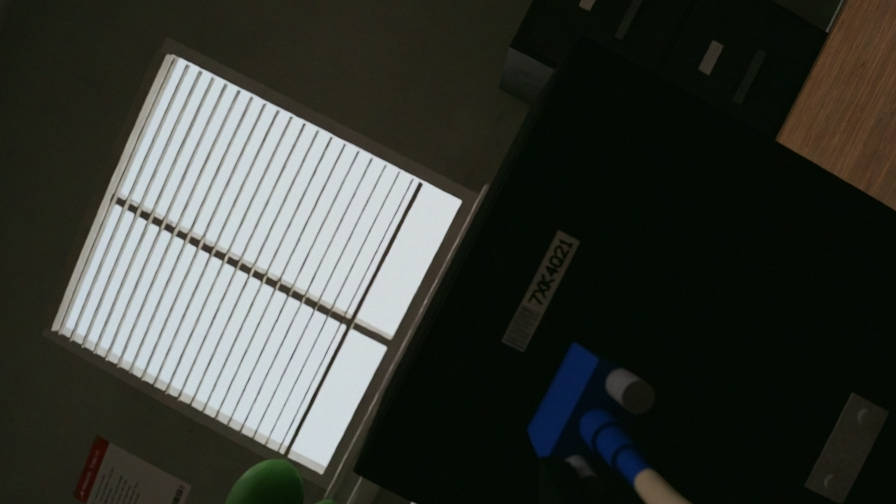

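Emit:
execute_actions --actions '[[[-0.815,0.5,-1.5,0,0.2,0,-1,-0.204,0.407,-0.6945,2.97,1.289,-2.021,-0.72]],[[-0.815,0.5,-1.5,0,0.2,0,-1,-0.202,0.3925,-0.6915,2.973,1.277,-1.521,-0.72]],[[-0.815,0.5,-1.5,0,0.2,0,-1,-0.2035,0.378,-0.6885,2.97,1.265,-1.021,-0.72]],[[-0.815,0.5,-1.5,0,0.2,0,-1,-0.2035,0.378,-0.6885,2.97,1.265,-1.021,-1]],[[-0.815,0.5,-1.5,0,0.2,0,-1,-0.202,0.3925,-0.6915,2.973,1.277,-1.521,-1]],[[-0.815,0.5,-1.5,0,0.2,0,-1,-0.204,0.407,-0.6945,2.97,1.289,-2.021,-1]],[[-0.815,0.5,-1.5,0,0.2,0,-1,-0.204,0.407,-0.6945,2.97,1.289,-2.021,-0.72]],[[-0.815,0.5,-1.5,0,0.2,0,-1,-0.202,0.3925,-0.6915,2.973,1.277,-1.521,-0.72]],[[-0.815,0.5,-1.5,0,0.2,0,-1,-0.2035,0.378,-0.6885,2.97,1.265,-1.021,-0.72]],[[-0.815,0.5,-1.5,0,0.2,0,-1,-0.2035,0.378,-0.6885,2.97,1.265,-1.021,-1]],[[-0.815,0.5,-1.5,0,0.2,0,-1,-0.202,0.3925,-0.6915,2.973,1.277,-1.521,-1]],[[-0.815,0.5,-1.5,0,0.2,0,-1,-0.204,0.407,-0.6945,2.97,1.289,-2.021,-1]],[[-0.815,0.5,-1.5,0,0.2,0,-1,-0.204,0.407,-0.6945,2.97,1.289,-2.021,-0.72]],[[-0.815,0.5,-1.5,0,0.2,0,-1,-0.202,0.3925,-0.6915,2.973,1.277,-1.521,-0.72]],[[-0.815,0.5,-1.5,0,0.2,0,-1,-0.2035,0.378,-0.6885,2.97,1.265,-1.021,-0.72]],[[-0.815,0.5,-1.5,0,0.2,0,-1,-0.2035,0.378,-0.6885,2.97,1.265,-1.021,-1]],[[-0.815,0.5,-1.5,0,0.2,0,-1,-0.202,0.3925,-0.6915,2.973,1.277,-1.521,-1]],[[-0.815,0.5,-1.5,0,0.2,0,-1,-0.204,0.407,-0.6945,2.97,1.289,-2.021,-1]],[[-0.815,0.5,-1.5,0,0.2,0,-1,-0.204,0.407,-0.6945,2.97,1.289,-2.021,-0.72]],[[-0.815,0.5,-1.5,0,0.2,0,-1,-0.202,0.3925,-0.6915,2.973,1.277,-1.521,-0.72]],[[-0.815,0.5,-1.5,0,0.2,0,-1,-0.2035,0.378,-0.6885,2.97,1.265,-1.021,-0.72]],[[-0.815,0.5,-1.5,0,0.2,0,-1,-0.2035,0.378,-0.6885,2.97,1.265,-1.021,-1]],[[-0.815,0.5,-1.5,0,0.2,0,-1,-0.202,0.3925,-0.6915,2.973,1.277,-1.521,-1]],[[-0.815,0.5,-1.5,0,0.2,0,-1,-0.204,0.407,-0.6945,2.97,1.289,-2.021,-1]],[[-0.815,0.5,-1.5,0,0.2,0,-1,-0.204,0.407,-0.6945,2.97,1.289,-2.021,-0.72]],[[-0.815,0.5,-1.5,0,0.2,0,-1,-0.202,0.3925,-0.6915,2.973,1.277,-1.521,-0.72]],[[-0.815,0.5,-1.5,0,0.2,0,-1,-0.2035,0.378,-0.6885,2.97,1.265,-1.021,-0.72]],[[-0.815,0.5,-1.5,0,0.2,0,-1,-0.2035,0.378,-0.6885,2.97,1.265,-1.021,-1]],[[-0.815,0.5,-1.5,0,0.2,0,-1,-0.202,0.3925,-0.6915,2.973,1.277,-1.521,-1]],[[-0.815,0.5,-1.5,0,0.2,0,-1,-0.204,0.407,-0.6945,2.97,1.289,-2.021,-1]],[[-0.815,0.5,-1.5,0,0.2,0,-1,-0.204,0.407,-0.6945,2.97,1.289,-2.021,-0.72]],[[-0.815,0.5,-1.5,0,0.2,0,-1,-0.202,0.3925,-0.6915,2.973,1.277,-1.521,-0.72]],[[-0.815,0.5,-1.5,0,0.2,0,-1,-0.2035,0.378,-0.6885,2.97,1.265,-1.021,-0.72]],[[-0.815,0.5,-1.5,0,0.2,0,-1,-0.2035,0.378,-0.6885,2.97,1.265,-1.021,-1]],[[-0.815,0.5,-1.5,0,0.2,0,-1,-0.202,0.3925,-0.6915,2.973,1.277,-1.521,-1]],[[-0.815,0.5,-1.5,0,0.2,0,-1,-0.204,0.407,-0.6945,2.97,1.289,-2.021,-1]],[[-0.815,0.5,-1.5,0,0.2,0,-1,-0.204,0.407,-0.6945,2.97,1.289,-2.021,-0.72]],[[-0.815,0.5,-1.5,0,0.2,0,-1,-0.202,0.3925,-0.6915,2.973,1.277,-1.521,-0.72]],[[-0.815,0.5,-1.5,0,0.2,0,-1,-0.2035,0.378,-0.6885,2.97,1.265,-1.021,-0.72]],[[-0.815,0.5,-1.5,0,0.2,0,-1,-0.2035,0.378,-0.6885,2.97,1.265,-1.021,-1]],[[-0.815,0.5,-1.5,0,0.2,0,-1,-0.202,0.3925,-0.6915,2.973,1.277,-1.521,-1]],[[-0.815,0.5,-1.5,0,0.2,0,-1,-0.204,0.407,-0.6945,2.97,1.289,-2.021,-1]],[[-0.815,0.5,-1.5,0,0.2,0,-1,-0.204,0.407,-0.6945,2.97,1.289,-2.021,-0.72]],[[-0.815,0.5,-1.5,0,0.2,0,-1,-0.202,0.3925,-0.6915,2.973,1.277,-1.521,-0.72]],[[-0.815,0.5,-1.5,0,0.2,0,-1,-0.2035,0.378,-0.6885,2.97,1.265,-1.021,-0.72]],[[-0.815,0.5,-1.5,0,0.2,0,-1,-0.2035,0.378,-0.6885,2.97,1.265,-1.021,-1]],[[-0.815,0.5,-1.5,0,0.2,0,-1,-0.202,0.3925,-0.6915,2.973,1.277,-1.521,-1]],[[-0.815,0.5,-1.5,0,0.2,0,-1,-0.204,0.407,-0.6945,2.97,1.289,-2.021,-1]],[[-0.815,0.5,-1.5,0,0.2,0,-1,-0.204,0.407,-0.6945,2.97,1.289,-2.021,-0.72]],[[-0.815,0.5,-1.5,0,0.2,0,-1,-0.202,0.3925,-0.6915,2.973,1.277,-1.521,-0.72]],[[-0.815,0.5,-1.5,0,0.2,0,-1,-0.2035,0.378,-0.6885,2.97,1.265,-1.021,-0.72]],[[-0.815,0.5,-1.5,0,0.2,0,-1,-0.2035,0.378,-0.6885,2.97,1.265,-1.021,-1]],[[-0.815,0.5,-1.5,0,0.2,0,-1,-0.202,0.3925,-0.6915,2.973,1.277,-1.521,-1]],[[-0.815,0.5,-1.5,0,0.2,0,-1,-0.204,0.407,-0.6945,2.97,1.289,-2.021,-1]]]'

Emit:
execute_actions --actions '[[[-0.815,0.5,-1.5,0,0.2,0,-1,-0.204,0.407,-0.6945,2.97,1.289,-2.021,-0.72]],[[-0.815,0.5,-1.5,0,0.2,0,-1,-0.202,0.3925,-0.6915,2.973,1.277,-1.521,-0.72]],[[-0.815,0.5,-1.5,0,0.2,0,-1,-0.2035,0.378,-0.6885,2.97,1.265,-1.021,-0.72]],[[-0.815,0.5,-1.5,0,0.2,0,-1,-0.2035,0.378,-0.6885,2.97,1.265,-1.021,-1]],[[-0.815,0.5,-1.5,0,0.2,0,-1,-0.202,0.3925,-0.6915,2.973,1.277,-1.521,-1]],[[-0.815,0.5,-1.5,0,0.2,0,-1,-0.204,0.407,-0.6945,2.97,1.289,-2.021,-1]],[[-0.815,0.5,-1.5,0,0.2,0,-1,-0.204,0.407,-0.6945,2.97,1.289,-2.021,-0.72]],[[-0.815,0.5,-1.5,0,0.2,0,-1,-0.202,0.3925,-0.6915,2.973,1.277,-1.521,-0.72]],[[-0.815,0.5,-1.5,0,0.2,0,-1,-0.2035,0.378,-0.6885,2.97,1.265,-1.021,-0.72]],[[-0.815,0.5,-1.5,0,0.2,0,-1,-0.2035,0.378,-0.6885,2.97,1.265,-1.021,-1]],[[-0.815,0.5,-1.5,0,0.2,0,-1,-0.202,0.3925,-0.6915,2.973,1.277,-1.521,-1]],[[-0.815,0.5,-1.5,0,0.2,0,-1,-0.204,0.407,-0.6945,2.97,1.289,-2.021,-1]],[[-0.815,0.5,-1.5,0,0.2,0,-1,-0.204,0.407,-0.6945,2.97,1.289,-2.021,-0.72]],[[-0.815,0.5,-1.5,0,0.2,0,-1,-0.202,0.3925,-0.6915,2.973,1.277,-1.521,-0.72]],[[-0.815,0.5,-1.5,0,0.2,0,-1,-0.2035,0.378,-0.6885,2.97,1.265,-1.021,-0.72]],[[-0.815,0.5,-1.5,0,0.2,0,-1,-0.2035,0.378,-0.6885,2.97,1.265,-1.021,-1]],[[-0.815,0.5,-1.5,0,0.2,0,-1,-0.202,0.3925,-0.6915,2.973,1.277,-1.521,-1]],[[-0.815,0.5,-1.5,0,0.2,0,-1,-0.204,0.407,-0.6945,2.97,1.289,-2.021,-1]],[[-0.815,0.5,-1.5,0,0.2,0,-1,-0.204,0.407,-0.6945,2.97,1.289,-2.021,-0.72]],[[-0.815,0.5,-1.5,0,0.2,0,-1,-0.202,0.3925,-0.6915,2.973,1.277,-1.521,-0.72]],[[-0.815,0.5,-1.5,0,0.2,0,-1,-0.2035,0.378,-0.6885,2.97,1.265,-1.021,-0.72]],[[-0.815,0.5,-1.5,0,0.2,0,-1,-0.2035,0.378,-0.6885,2.97,1.265,-1.021,-1]],[[-0.815,0.5,-1.5,0,0.2,0,-1,-0.202,0.3925,-0.6915,2.973,1.277,-1.521,-1]],[[-0.815,0.5,-1.5,0,0.2,0,-1,-0.204,0.407,-0.6945,2.97,1.289,-2.021,-1]],[[-0.815,0.5,-1.5,0,0.2,0,-1,-0.204,0.407,-0.6945,2.97,1.289,-2.021,-0.72]],[[-0.815,0.5,-1.5,0,0.2,0,-1,-0.202,0.3925,-0.6915,2.973,1.277,-1.521,-0.72]],[[-0.815,0.5,-1.5,0,0.2,0,-1,-0.2035,0.378,-0.6885,2.97,1.265,-1.021,-0.72]],[[-0.815,0.5,-1.5,0,0.2,0,-1,-0.2035,0.378,-0.6885,2.97,1.265,-1.021,-1]],[[-0.815,0.5,-1.5,0,0.2,0,-1,-0.202,0.3925,-0.6915,2.973,1.277,-1.521,-1]],[[-0.815,0.5,-1.5,0,0.2,0,-1,-0.204,0.407,-0.6945,2.97,1.289,-2.021,-1]],[[-0.815,0.5,-1.5,0,0.2,0,-1,-0.204,0.407,-0.6945,2.97,1.289,-2.021,-0.72]],[[-0.815,0.5,-1.5,0,0.2,0,-1,-0.202,0.3925,-0.6915,2.973,1.277,-1.521,-0.72]],[[-0.815,0.5,-1.5,0,0.2,0,-1,-0.2035,0.378,-0.6885,2.97,1.265,-1.021,-0.72]],[[-0.815,0.5,-1.5,0,0.2,0,-1,-0.2035,0.378,-0.6885,2.97,1.265,-1.021,-1]],[[-0.815,0.5,-1.5,0,0.2,0,-1,-0.202,0.3925,-0.6915,2.973,1.277,-1.521,-1]],[[-0.815,0.5,-1.5,0,0.2,0,-1,-0.204,0.407,-0.6945,2.97,1.289,-2.021,-1]],[[-0.815,0.5,-1.5,0,0.2,0,-1,-0.204,0.407,-0.6945,2.97,1.289,-2.021,-0.72]],[[-0.815,0.5,-1.5,0,0.2,0,-1,-0.202,0.3925,-0.6915,2.973,1.277,-1.521,-0.72]],[[-0.815,0.5,-1.5,0,0.2,0,-1,-0.2035,0.378,-0.6885,2.97,1.265,-1.021,-0.72]],[[-0.815,0.5,-1.5,0,0.2,0,-1,-0.2035,0.378,-0.6885,2.97,1.265,-1.021,-1]],[[-0.815,0.5,-1.5,0,0.2,0,-1,-0.202,0.3925,-0.6915,2.973,1.277,-1.521,-1]],[[-0.815,0.5,-1.5,0,0.2,0,-1,-0.204,0.407,-0.6945,2.97,1.289,-2.021,-1]],[[-0.815,0.5,-1.5,0,0.2,0,-1,-0.204,0.407,-0.6945,2.97,1.289,-2.021,-0.72]],[[-0.815,0.5,-1.5,0,0.2,0,-1,-0.202,0.3925,-0.6915,2.973,1.277,-1.521,-0.72]],[[-0.815,0.5,-1.5,0,0.2,0,-1,-0.2035,0.378,-0.6885,2.97,1.265,-1.021,-0.72]],[[-0.815,0.5,-1.5,0,0.2,0,-1,-0.2035,0.378,-0.6885,2.97,1.265,-1.021,-1]],[[-0.815,0.5,-1.5,0,0.2,0,-1,-0.202,0.3925,-0.6915,2.973,1.277,-1.521,-1]],[[-0.815,0.5,-1.5,0,0.2,0,-1,-0.204,0.407,-0.6945,2.97,1.289,-2.021,-1]],[[-0.815,0.5,-1.5,0,0.2,0,-1,-0.204,0.407,-0.6945,2.97,1.289,-2.021,-0.72]],[[-0.815,0.5,-1.5,0,0.2,0,-1,-0.202,0.3925,-0.6915,2.973,1.277,-1.521,-0.72]],[[-0.815,0.5,-1.5,0,0.2,0,-1,-0.2035,0.378,-0.6885,2.97,1.265,-1.021,-0.72]],[[-0.815,0.5,-1.5,0,0.2,0,-1,-0.2035,0.378,-0.6885,2.97,1.265,-1.021,-1]],[[-0.815,0.5,-1.5,0,0.2,0,-1,-0.202,0.3925,-0.6915,2.973,1.277,-1.521,-1]],[[-0.815,0.5,-1.5,0,0.2,0,-1,-0.204,0.407,-0.6945,2.97,1.289,-2.021,-1]],[[-0.815,0.5,-1.5,0,0.2,0,-1,-0.204,0.407,-0.6945,2.97,1.289,-2.021,-0.72]],[[-0.815,0.5,-1.5,0,0.2,0,-1,-0.202,0.3925,-0.6915,2.973,1.277,-1.521,-0.72]],[[-0.815,0.5,-1.5,0,0.2,0,-1,-0.16,0.3925,-0.6915,3.017,1.277,-1.534,-0.72]]]'

Emit:
zoom_image --camera "cam_left_wrist" --region '[360,270,580,410]'

Scene clock: 259.37 s.
left_arm: end_effector_position=(+0.4926, -0.2155, +0.2505) grip_measured=-1.00 end_effector_quat_wxyz=(+0.172, +0.826, -0.408, +0.349) end_effector_velocity=(-0.000, +0.000, -0.001) end_effector_angular_velocity=(+0.001, +0.000, -0.000) | right_arm: end_effector_position=(+0.5750, -0.3058, +0.1249) grip_measured=-0.84 end_effector_quat_wxyz=(-0.394, +0.622, -0.335, +0.587) end_effector_velocity=(+0.000, +0.000, -0.001) end_effector_angular_velocity=(-0.146, -0.015, +0.000)
Joint names: [waist, shoulder, elbow, forearm roll, wrist pitch, wrist roll]
Joint positions: left_arm=[-0.815  0.5   -1.5   -0.     0.2   -0.     0.   ] | right_arm=[-0.204  0.407 -0.694  2.97   1.288 -2.008  0.007]
Joint velocities: left_arm=[-0.     0.     0.001 -0.    -0.     0.     0.   ] | right_arm=[ 0.     0.003 -0.001 -0.     0.003 -0.148  0.   ]
Joint torques (N m, as the arm reports them, + toward a larger angle): left_arm=[  0.75 -28.18 -25.45   0.12  -2.25  -0.69] | right_arm=[ -3.25 -29.69 -10.63   0.33   1.76   0.52]
Motor temperatures (°C, as the motors report them): left_arm=[26 32 42 29 31 29] | right_arm=[29 30 31 30 33 33]
Joint targets: left_arm=[-0.815 0.500 -1.500 0.000 0.200 0.000] | right_arm=[-0.204 0.407 -0.694 2.970 1.289 -2.021]
Step readings (joint positions; steps 1 to 15: 1st action; 16 to 30: 2nd action; 31 to 45: 3rd action; 46 to 60: 4th action; 61 to 75: 5th action; 76 to 90: 6th action; 91 to 105: 7th action; 106 to 120: 8th action; 121 to 135: 9th action; 136 to 150: 10th action; 151 to 165: 11th action; 166 to 180: 12th action; 181 to 195: 13th action):
0: left_arm=[-0.815 0.500 -1.500 -0.000 0.200 -0.000] | right_arm=[-0.204 0.407 -0.694 2.970 1.289 -2.021]
1: left_arm=[-0.815 0.500 -1.500 0.000 0.200 0.000] | right_arm=[-0.204 0.407 -0.694 2.970 1.289 -2.021]
2: left_arm=[-0.815 0.500 -1.500 0.000 0.200 0.000] | right_arm=[-0.204 0.407 -0.694 2.970 1.289 -2.021]
4: left_arm=[-0.815 0.500 -1.500 0.000 0.200 -0.000] | right_arm=[-0.205 0.407 -0.694 2.970 1.289 -2.021]
8: left_arm=[-0.815 0.500 -1.500 0.000 0.200 -0.000] | right_arm=[-0.204 0.407 -0.694 2.970 1.289 -2.021]
15: left_arm=[-0.815 0.500 -1.500 0.000 0.200 0.000] | right_arm=[-0.204 0.407 -0.694 2.970 1.289 -2.021]
16: left_arm=[-0.815 0.500 -1.500 -0.000 0.200 -0.000] | right_arm=[-0.204 0.407 -0.694 2.970 1.289 -2.020]
17: left_arm=[-0.815 0.500 -1.500 -0.000 0.200 -0.000] | right_arm=[-0.204 0.407 -0.694 2.970 1.289 -2.014]
19: left_arm=[-0.815 0.500 -1.500 -0.000 0.200 -0.000] | right_arm=[-0.204 0.405 -0.694 2.970 1.288 -1.963]
23: left_arm=[-0.815 0.500 -1.500 0.000 0.200 0.000] | right_arm=[-0.203 0.398 -0.693 2.972 1.282 -1.710]
30: left_arm=[-0.815 0.500 -1.500 -0.000 0.200 -0.000] | right_arm=[-0.202 0.393 -0.692 2.973 1.277 -1.534]
31: left_arm=[-0.815 0.500 -1.500 0.000 0.200 0.000] | right_arm=[-0.202 0.393 -0.692 2.973 1.277 -1.529]
32: left_arm=[-0.815 0.500 -1.500 -0.000 0.200 0.000] | right_arm=[-0.202 0.392 -0.692 2.973 1.277 -1.520]
34: left_arm=[-0.815 0.500 -1.500 0.000 0.200 -0.000] | right_arm=[-0.202 0.391 -0.691 2.973 1.276 -1.466]
38: left_arm=[-0.815 0.500 -1.500 0.000 0.200 0.000] | right_arm=[-0.203 0.383 -0.690 2.971 1.270 -1.211]
45: left_arm=[-0.815 0.500 -1.500 0.000 0.200 0.000] | right_arm=[-0.203 0.378 -0.689 2.970 1.266 -1.034]
46: left_arm=[-0.815 0.500 -1.500 -0.000 0.200 -0.000] | right_arm=[-0.203 0.378 -0.689 2.970 1.266 -1.030]
47: left_arm=[-0.815 0.500 -1.500 0.000 0.200 0.000] | right_arm=[-0.203 0.378 -0.689 2.970 1.266 -1.027]
49: left_arm=[-0.815 0.500 -1.500 0.000 0.200 0.000] | right_arm=[-0.203 0.378 -0.689 2.970 1.265 -1.024]
53: left_arm=[-0.815 0.500 -1.500 0.000 0.200 -0.000] | right_arm=[-0.203 0.378 -0.689 2.970 1.265 -1.022]
60: left_arm=[-0.815 0.500 -1.500 0.000 0.200 0.000] | right_arm=[-0.203 0.378 -0.689 2.970 1.265 -1.021]
61: left_arm=[-0.815 0.500 -1.500 0.000 0.200 0.000] | right_arm=[-0.203 0.378 -0.689 2.970 1.265 -1.022]
62: left_arm=[-0.815 0.500 -1.500 -0.000 0.200 0.000] | right_arm=[-0.203 0.378 -0.689 2.970 1.265 -1.028]
64: left_arm=[-0.815 0.500 -1.500 0.000 0.200 0.000] | right_arm=[-0.203 0.380 -0.689 2.970 1.266 -1.079]
68: left_arm=[-0.815 0.500 -1.500 0.000 0.200 0.000] | right_arm=[-0.202 0.387 -0.690 2.972 1.272 -1.332]
75: left_arm=[-0.815 0.500 -1.500 0.000 0.200 -0.000] | right_arm=[-0.202 0.392 -0.691 2.973 1.276 -1.508]
76: left_arm=[-0.815 0.500 -1.500 -0.000 0.200 0.000] | right_arm=[-0.202 0.392 -0.691 2.973 1.277 -1.513]
77: left_arm=[-0.815 0.500 -1.500 -0.000 0.200 -0.000] | right_arm=[-0.202 0.393 -0.691 2.973 1.277 -1.522]
79: left_arm=[-0.815 0.500 -1.500 -0.000 0.200 0.000] | right_arm=[-0.202 0.394 -0.692 2.973 1.278 -1.576]
83: left_arm=[-0.815 0.500 -1.500 0.000 0.200 -0.000] | right_arm=[-0.203 0.402 -0.693 2.971 1.284 -1.831]
90: left_arm=[-0.815 0.500 -1.500 -0.000 0.200 -0.000] | right_arm=[-0.204 0.407 -0.694 2.970 1.288 -2.008]
91: left_arm=[-0.815 0.500 -1.500 0.000 0.200 0.000] | right_arm=[-0.204 0.407 -0.694 2.970 1.288 -2.012]
92: left_arm=[-0.815 0.500 -1.500 -0.000 0.200 0.000] | right_arm=[-0.204 0.407 -0.694 2.970 1.288 -2.015]
94: left_arm=[-0.815 0.500 -1.500 0.000 0.200 -0.000] | right_arm=[-0.205 0.407 -0.694 2.970 1.289 -2.018]
98: left_arm=[-0.815 0.500 -1.500 0.000 0.200 -0.000] | right_arm=[-0.205 0.407 -0.694 2.970 1.289 -2.020]
105: left_arm=[-0.815 0.500 -1.500 0.000 0.200 0.000] | right_arm=[-0.204 0.407 -0.694 2.970 1.289 -2.021]
106: left_arm=[-0.815 0.500 -1.500 0.000 0.200 -0.000] | right_arm=[-0.204 0.407 -0.694 2.970 1.289 -2.020]
107: left_arm=[-0.815 0.500 -1.500 0.000 0.200 0.000] | right_arm=[-0.204 0.407 -0.694 2.970 1.289 -2.014]
109: left_arm=[-0.815 0.500 -1.500 0.000 0.200 -0.000] | right_arm=[-0.204 0.405 -0.694 2.970 1.288 -1.963]
113: left_arm=[-0.815 0.500 -1.500 0.000 0.200 0.000] | right_arm=[-0.203 0.398 -0.693 2.972 1.282 -1.710]
120: left_arm=[-0.815 0.500 -1.500 0.000 0.200 -0.000] | right_arm=[-0.202 0.393 -0.692 2.973 1.277 -1.534]
121: left_arm=[-0.815 0.500 -1.500 -0.000 0.200 -0.000] | right_arm=[-0.202 0.393 -0.692 2.973 1.277 -1.529]
122: left_arm=[-0.815 0.500 -1.500 -0.000 0.200 0.000] | right_arm=[-0.202 0.393 -0.692 2.973 1.277 -1.520]
124: left_arm=[-0.815 0.500 -1.500 0.000 0.200 -0.000] | right_arm=[-0.202 0.391 -0.691 2.973 1.276 -1.466]
128: left_arm=[-0.815 0.500 -1.500 -0.000 0.200 0.000] | right_arm=[-0.203 0.383 -0.690 2.971 1.270 -1.211]
135: left_arm=[-0.815 0.500 -1.500 -0.000 0.200 0.000] | right_arm=[-0.203 0.378 -0.689 2.970 1.266 -1.034]
136: left_arm=[-0.815 0.500 -1.500 0.000 0.200 -0.000] | right_arm=[-0.203 0.378 -0.689 2.970 1.266 -1.030]
137: left_arm=[-0.815 0.500 -1.500 0.000 0.200 0.000] | right_arm=[-0.203 0.378 -0.689 2.970 1.266 -1.027]
139: left_arm=[-0.815 0.500 -1.500 0.000 0.200 -0.000] | right_arm=[-0.203 0.378 -0.689 2.970 1.265 -1.024]
143: left_arm=[-0.815 0.500 -1.500 -0.000 0.200 0.000] | right_arm=[-0.203 0.378 -0.689 2.970 1.265 -1.022]
150: left_arm=[-0.815 0.500 -1.500 0.000 0.200 0.000] | right_arm=[-0.203 0.378 -0.689 2.970 1.265 -1.021]
151: left_arm=[-0.815 0.500 -1.500 0.000 0.200 0.000] | right_arm=[-0.203 0.378 -0.689 2.970 1.265 -1.022]
152: left_arm=[-0.815 0.500 -1.500 0.000 0.200 0.000] | right_arm=[-0.203 0.378 -0.689 2.970 1.265 -1.028]
154: left_arm=[-0.815 0.500 -1.500 0.000 0.200 -0.000] | right_arm=[-0.203 0.380 -0.689 2.970 1.266 -1.079]
158: left_arm=[-0.815 0.500 -1.500 -0.000 0.200 -0.000] | right_arm=[-0.202 0.387 -0.690 2.972 1.272 -1.332]
165: left_arm=[-0.815 0.500 -1.500 0.000 0.200 0.000] | right_arm=[-0.202 0.392 -0.691 2.973 1.276 -1.508]
166: left_arm=[-0.815 0.500 -1.500 -0.000 0.200 0.000] | right_arm=[-0.202 0.392 -0.691 2.973 1.277 -1.513]
167: left_arm=[-0.815 0.500 -1.500 0.000 0.200 -0.000] | right_arm=[-0.202 0.393 -0.691 2.973 1.277 -1.522]
169: left_arm=[-0.815 0.500 -1.500 0.000 0.200 -0.000] | right_arm=[-0.202 0.394 -0.692 2.973 1.278 -1.576]
173: left_arm=[-0.815 0.500 -1.500 -0.000 0.200 0.000] | right_arm=[-0.203 0.402 -0.693 2.971 1.284 -1.831]
180: left_arm=[-0.815 0.500 -1.500 0.000 0.200 0.000] | right_arm=[-0.204 0.407 -0.694 2.970 1.288 -2.008]
181: left_arm=[-0.815 0.500 -1.500 0.000 0.200 0.000] | right_arm=[-0.204 0.407 -0.694 2.970 1.288 -2.012]
182: left_arm=[-0.815 0.500 -1.500 0.000 0.200 0.000] | right_arm=[-0.204 0.407 -0.694 2.970 1.288 -2.015]
184: left_arm=[-0.815 0.500 -1.500 0.000 0.200 -0.000] | right_arm=[-0.205 0.407 -0.694 2.970 1.289 -2.018]
Lines left out of this list: 207.
camera_calibration (this result's frames):
cam_left_wrist: T_world_to_cam=[[-0.800281, -0.599062, 0.0259752, 0.285892], [-0.436843, 0.552805, -0.709629, 0.57588], [0.410753, -0.57925, -0.704096, -0.0181447], [0, 0, 0, 1]] pos_world=[0.487816, -0.157593, 0.38846]
cam_right_wrist: T_world_to_cam=[[0.0297221, -0.466622, -0.883957, -0.0175314], [-0.101294, 0.878389, -0.467089, 0.452941], [0.994412, 0.103422, -0.0211582, -0.40488], [0, 0, 0, 1]] pos_world=[0.449019, -0.364166, 0.1875]

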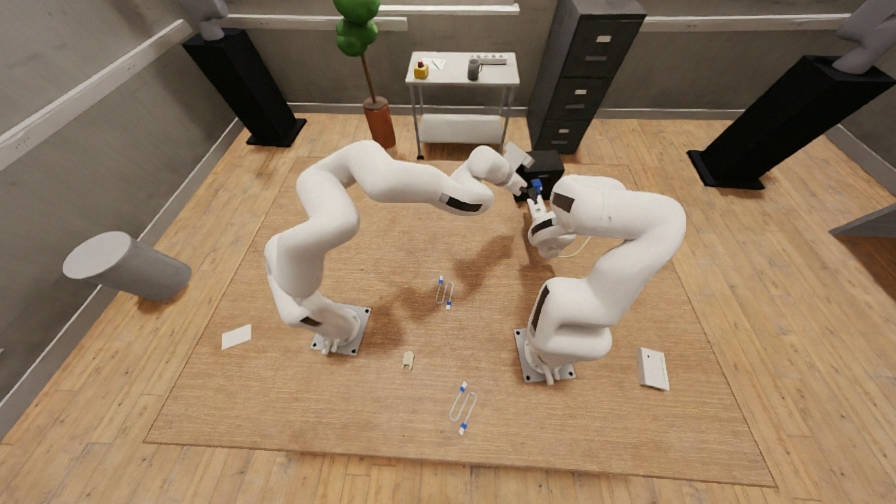

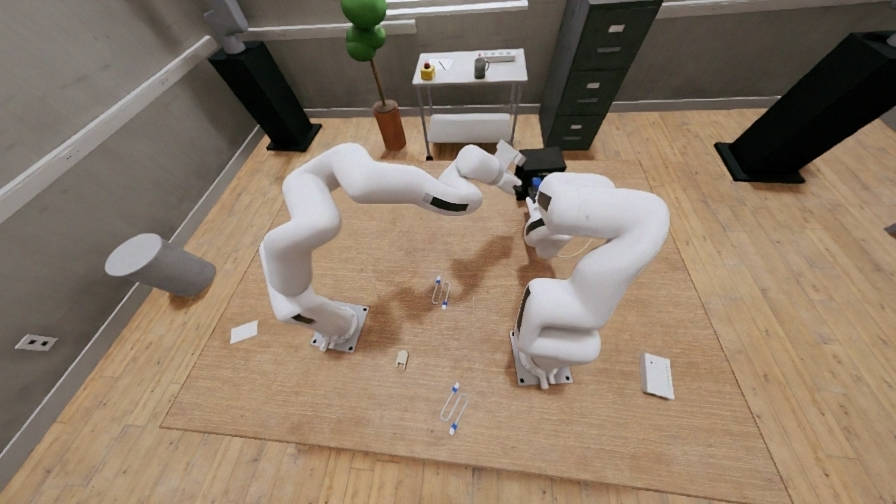

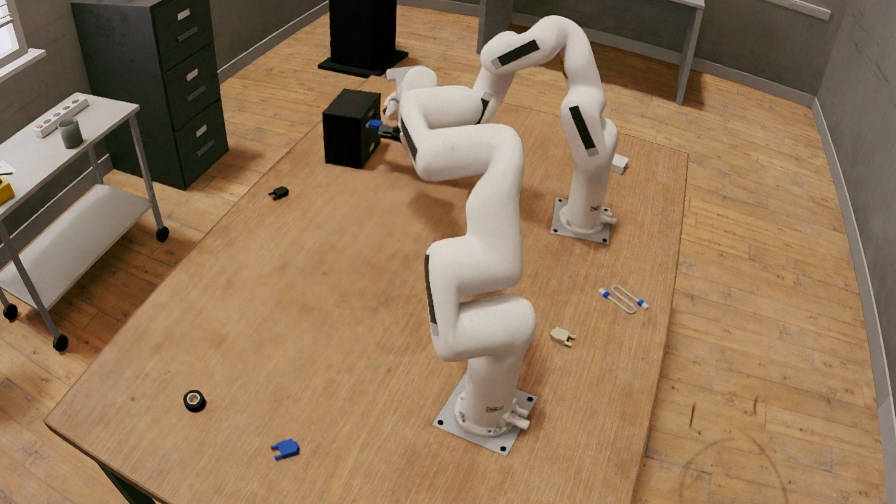

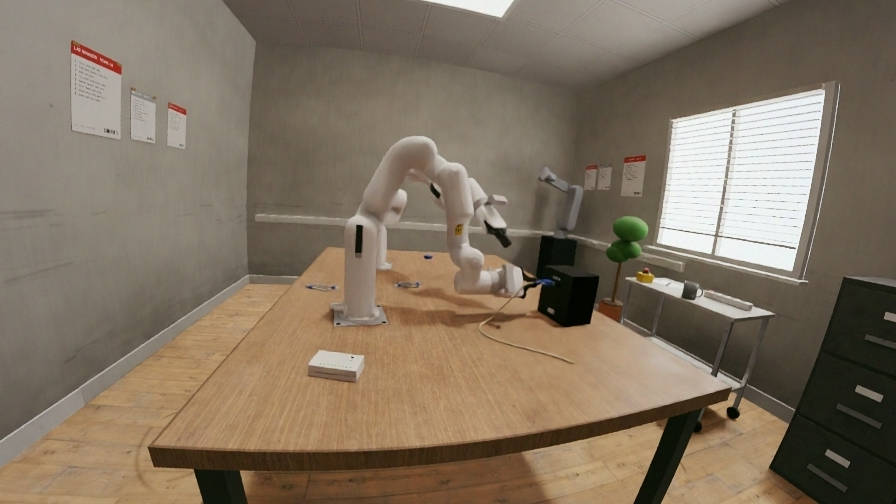

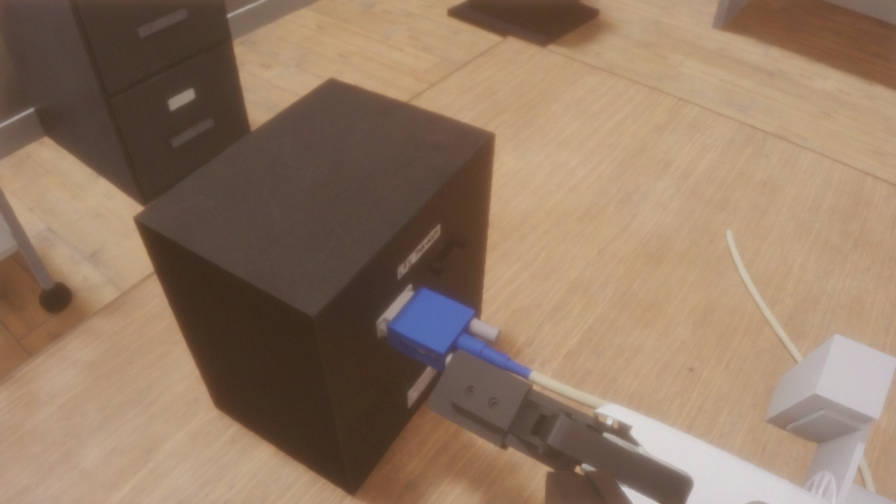

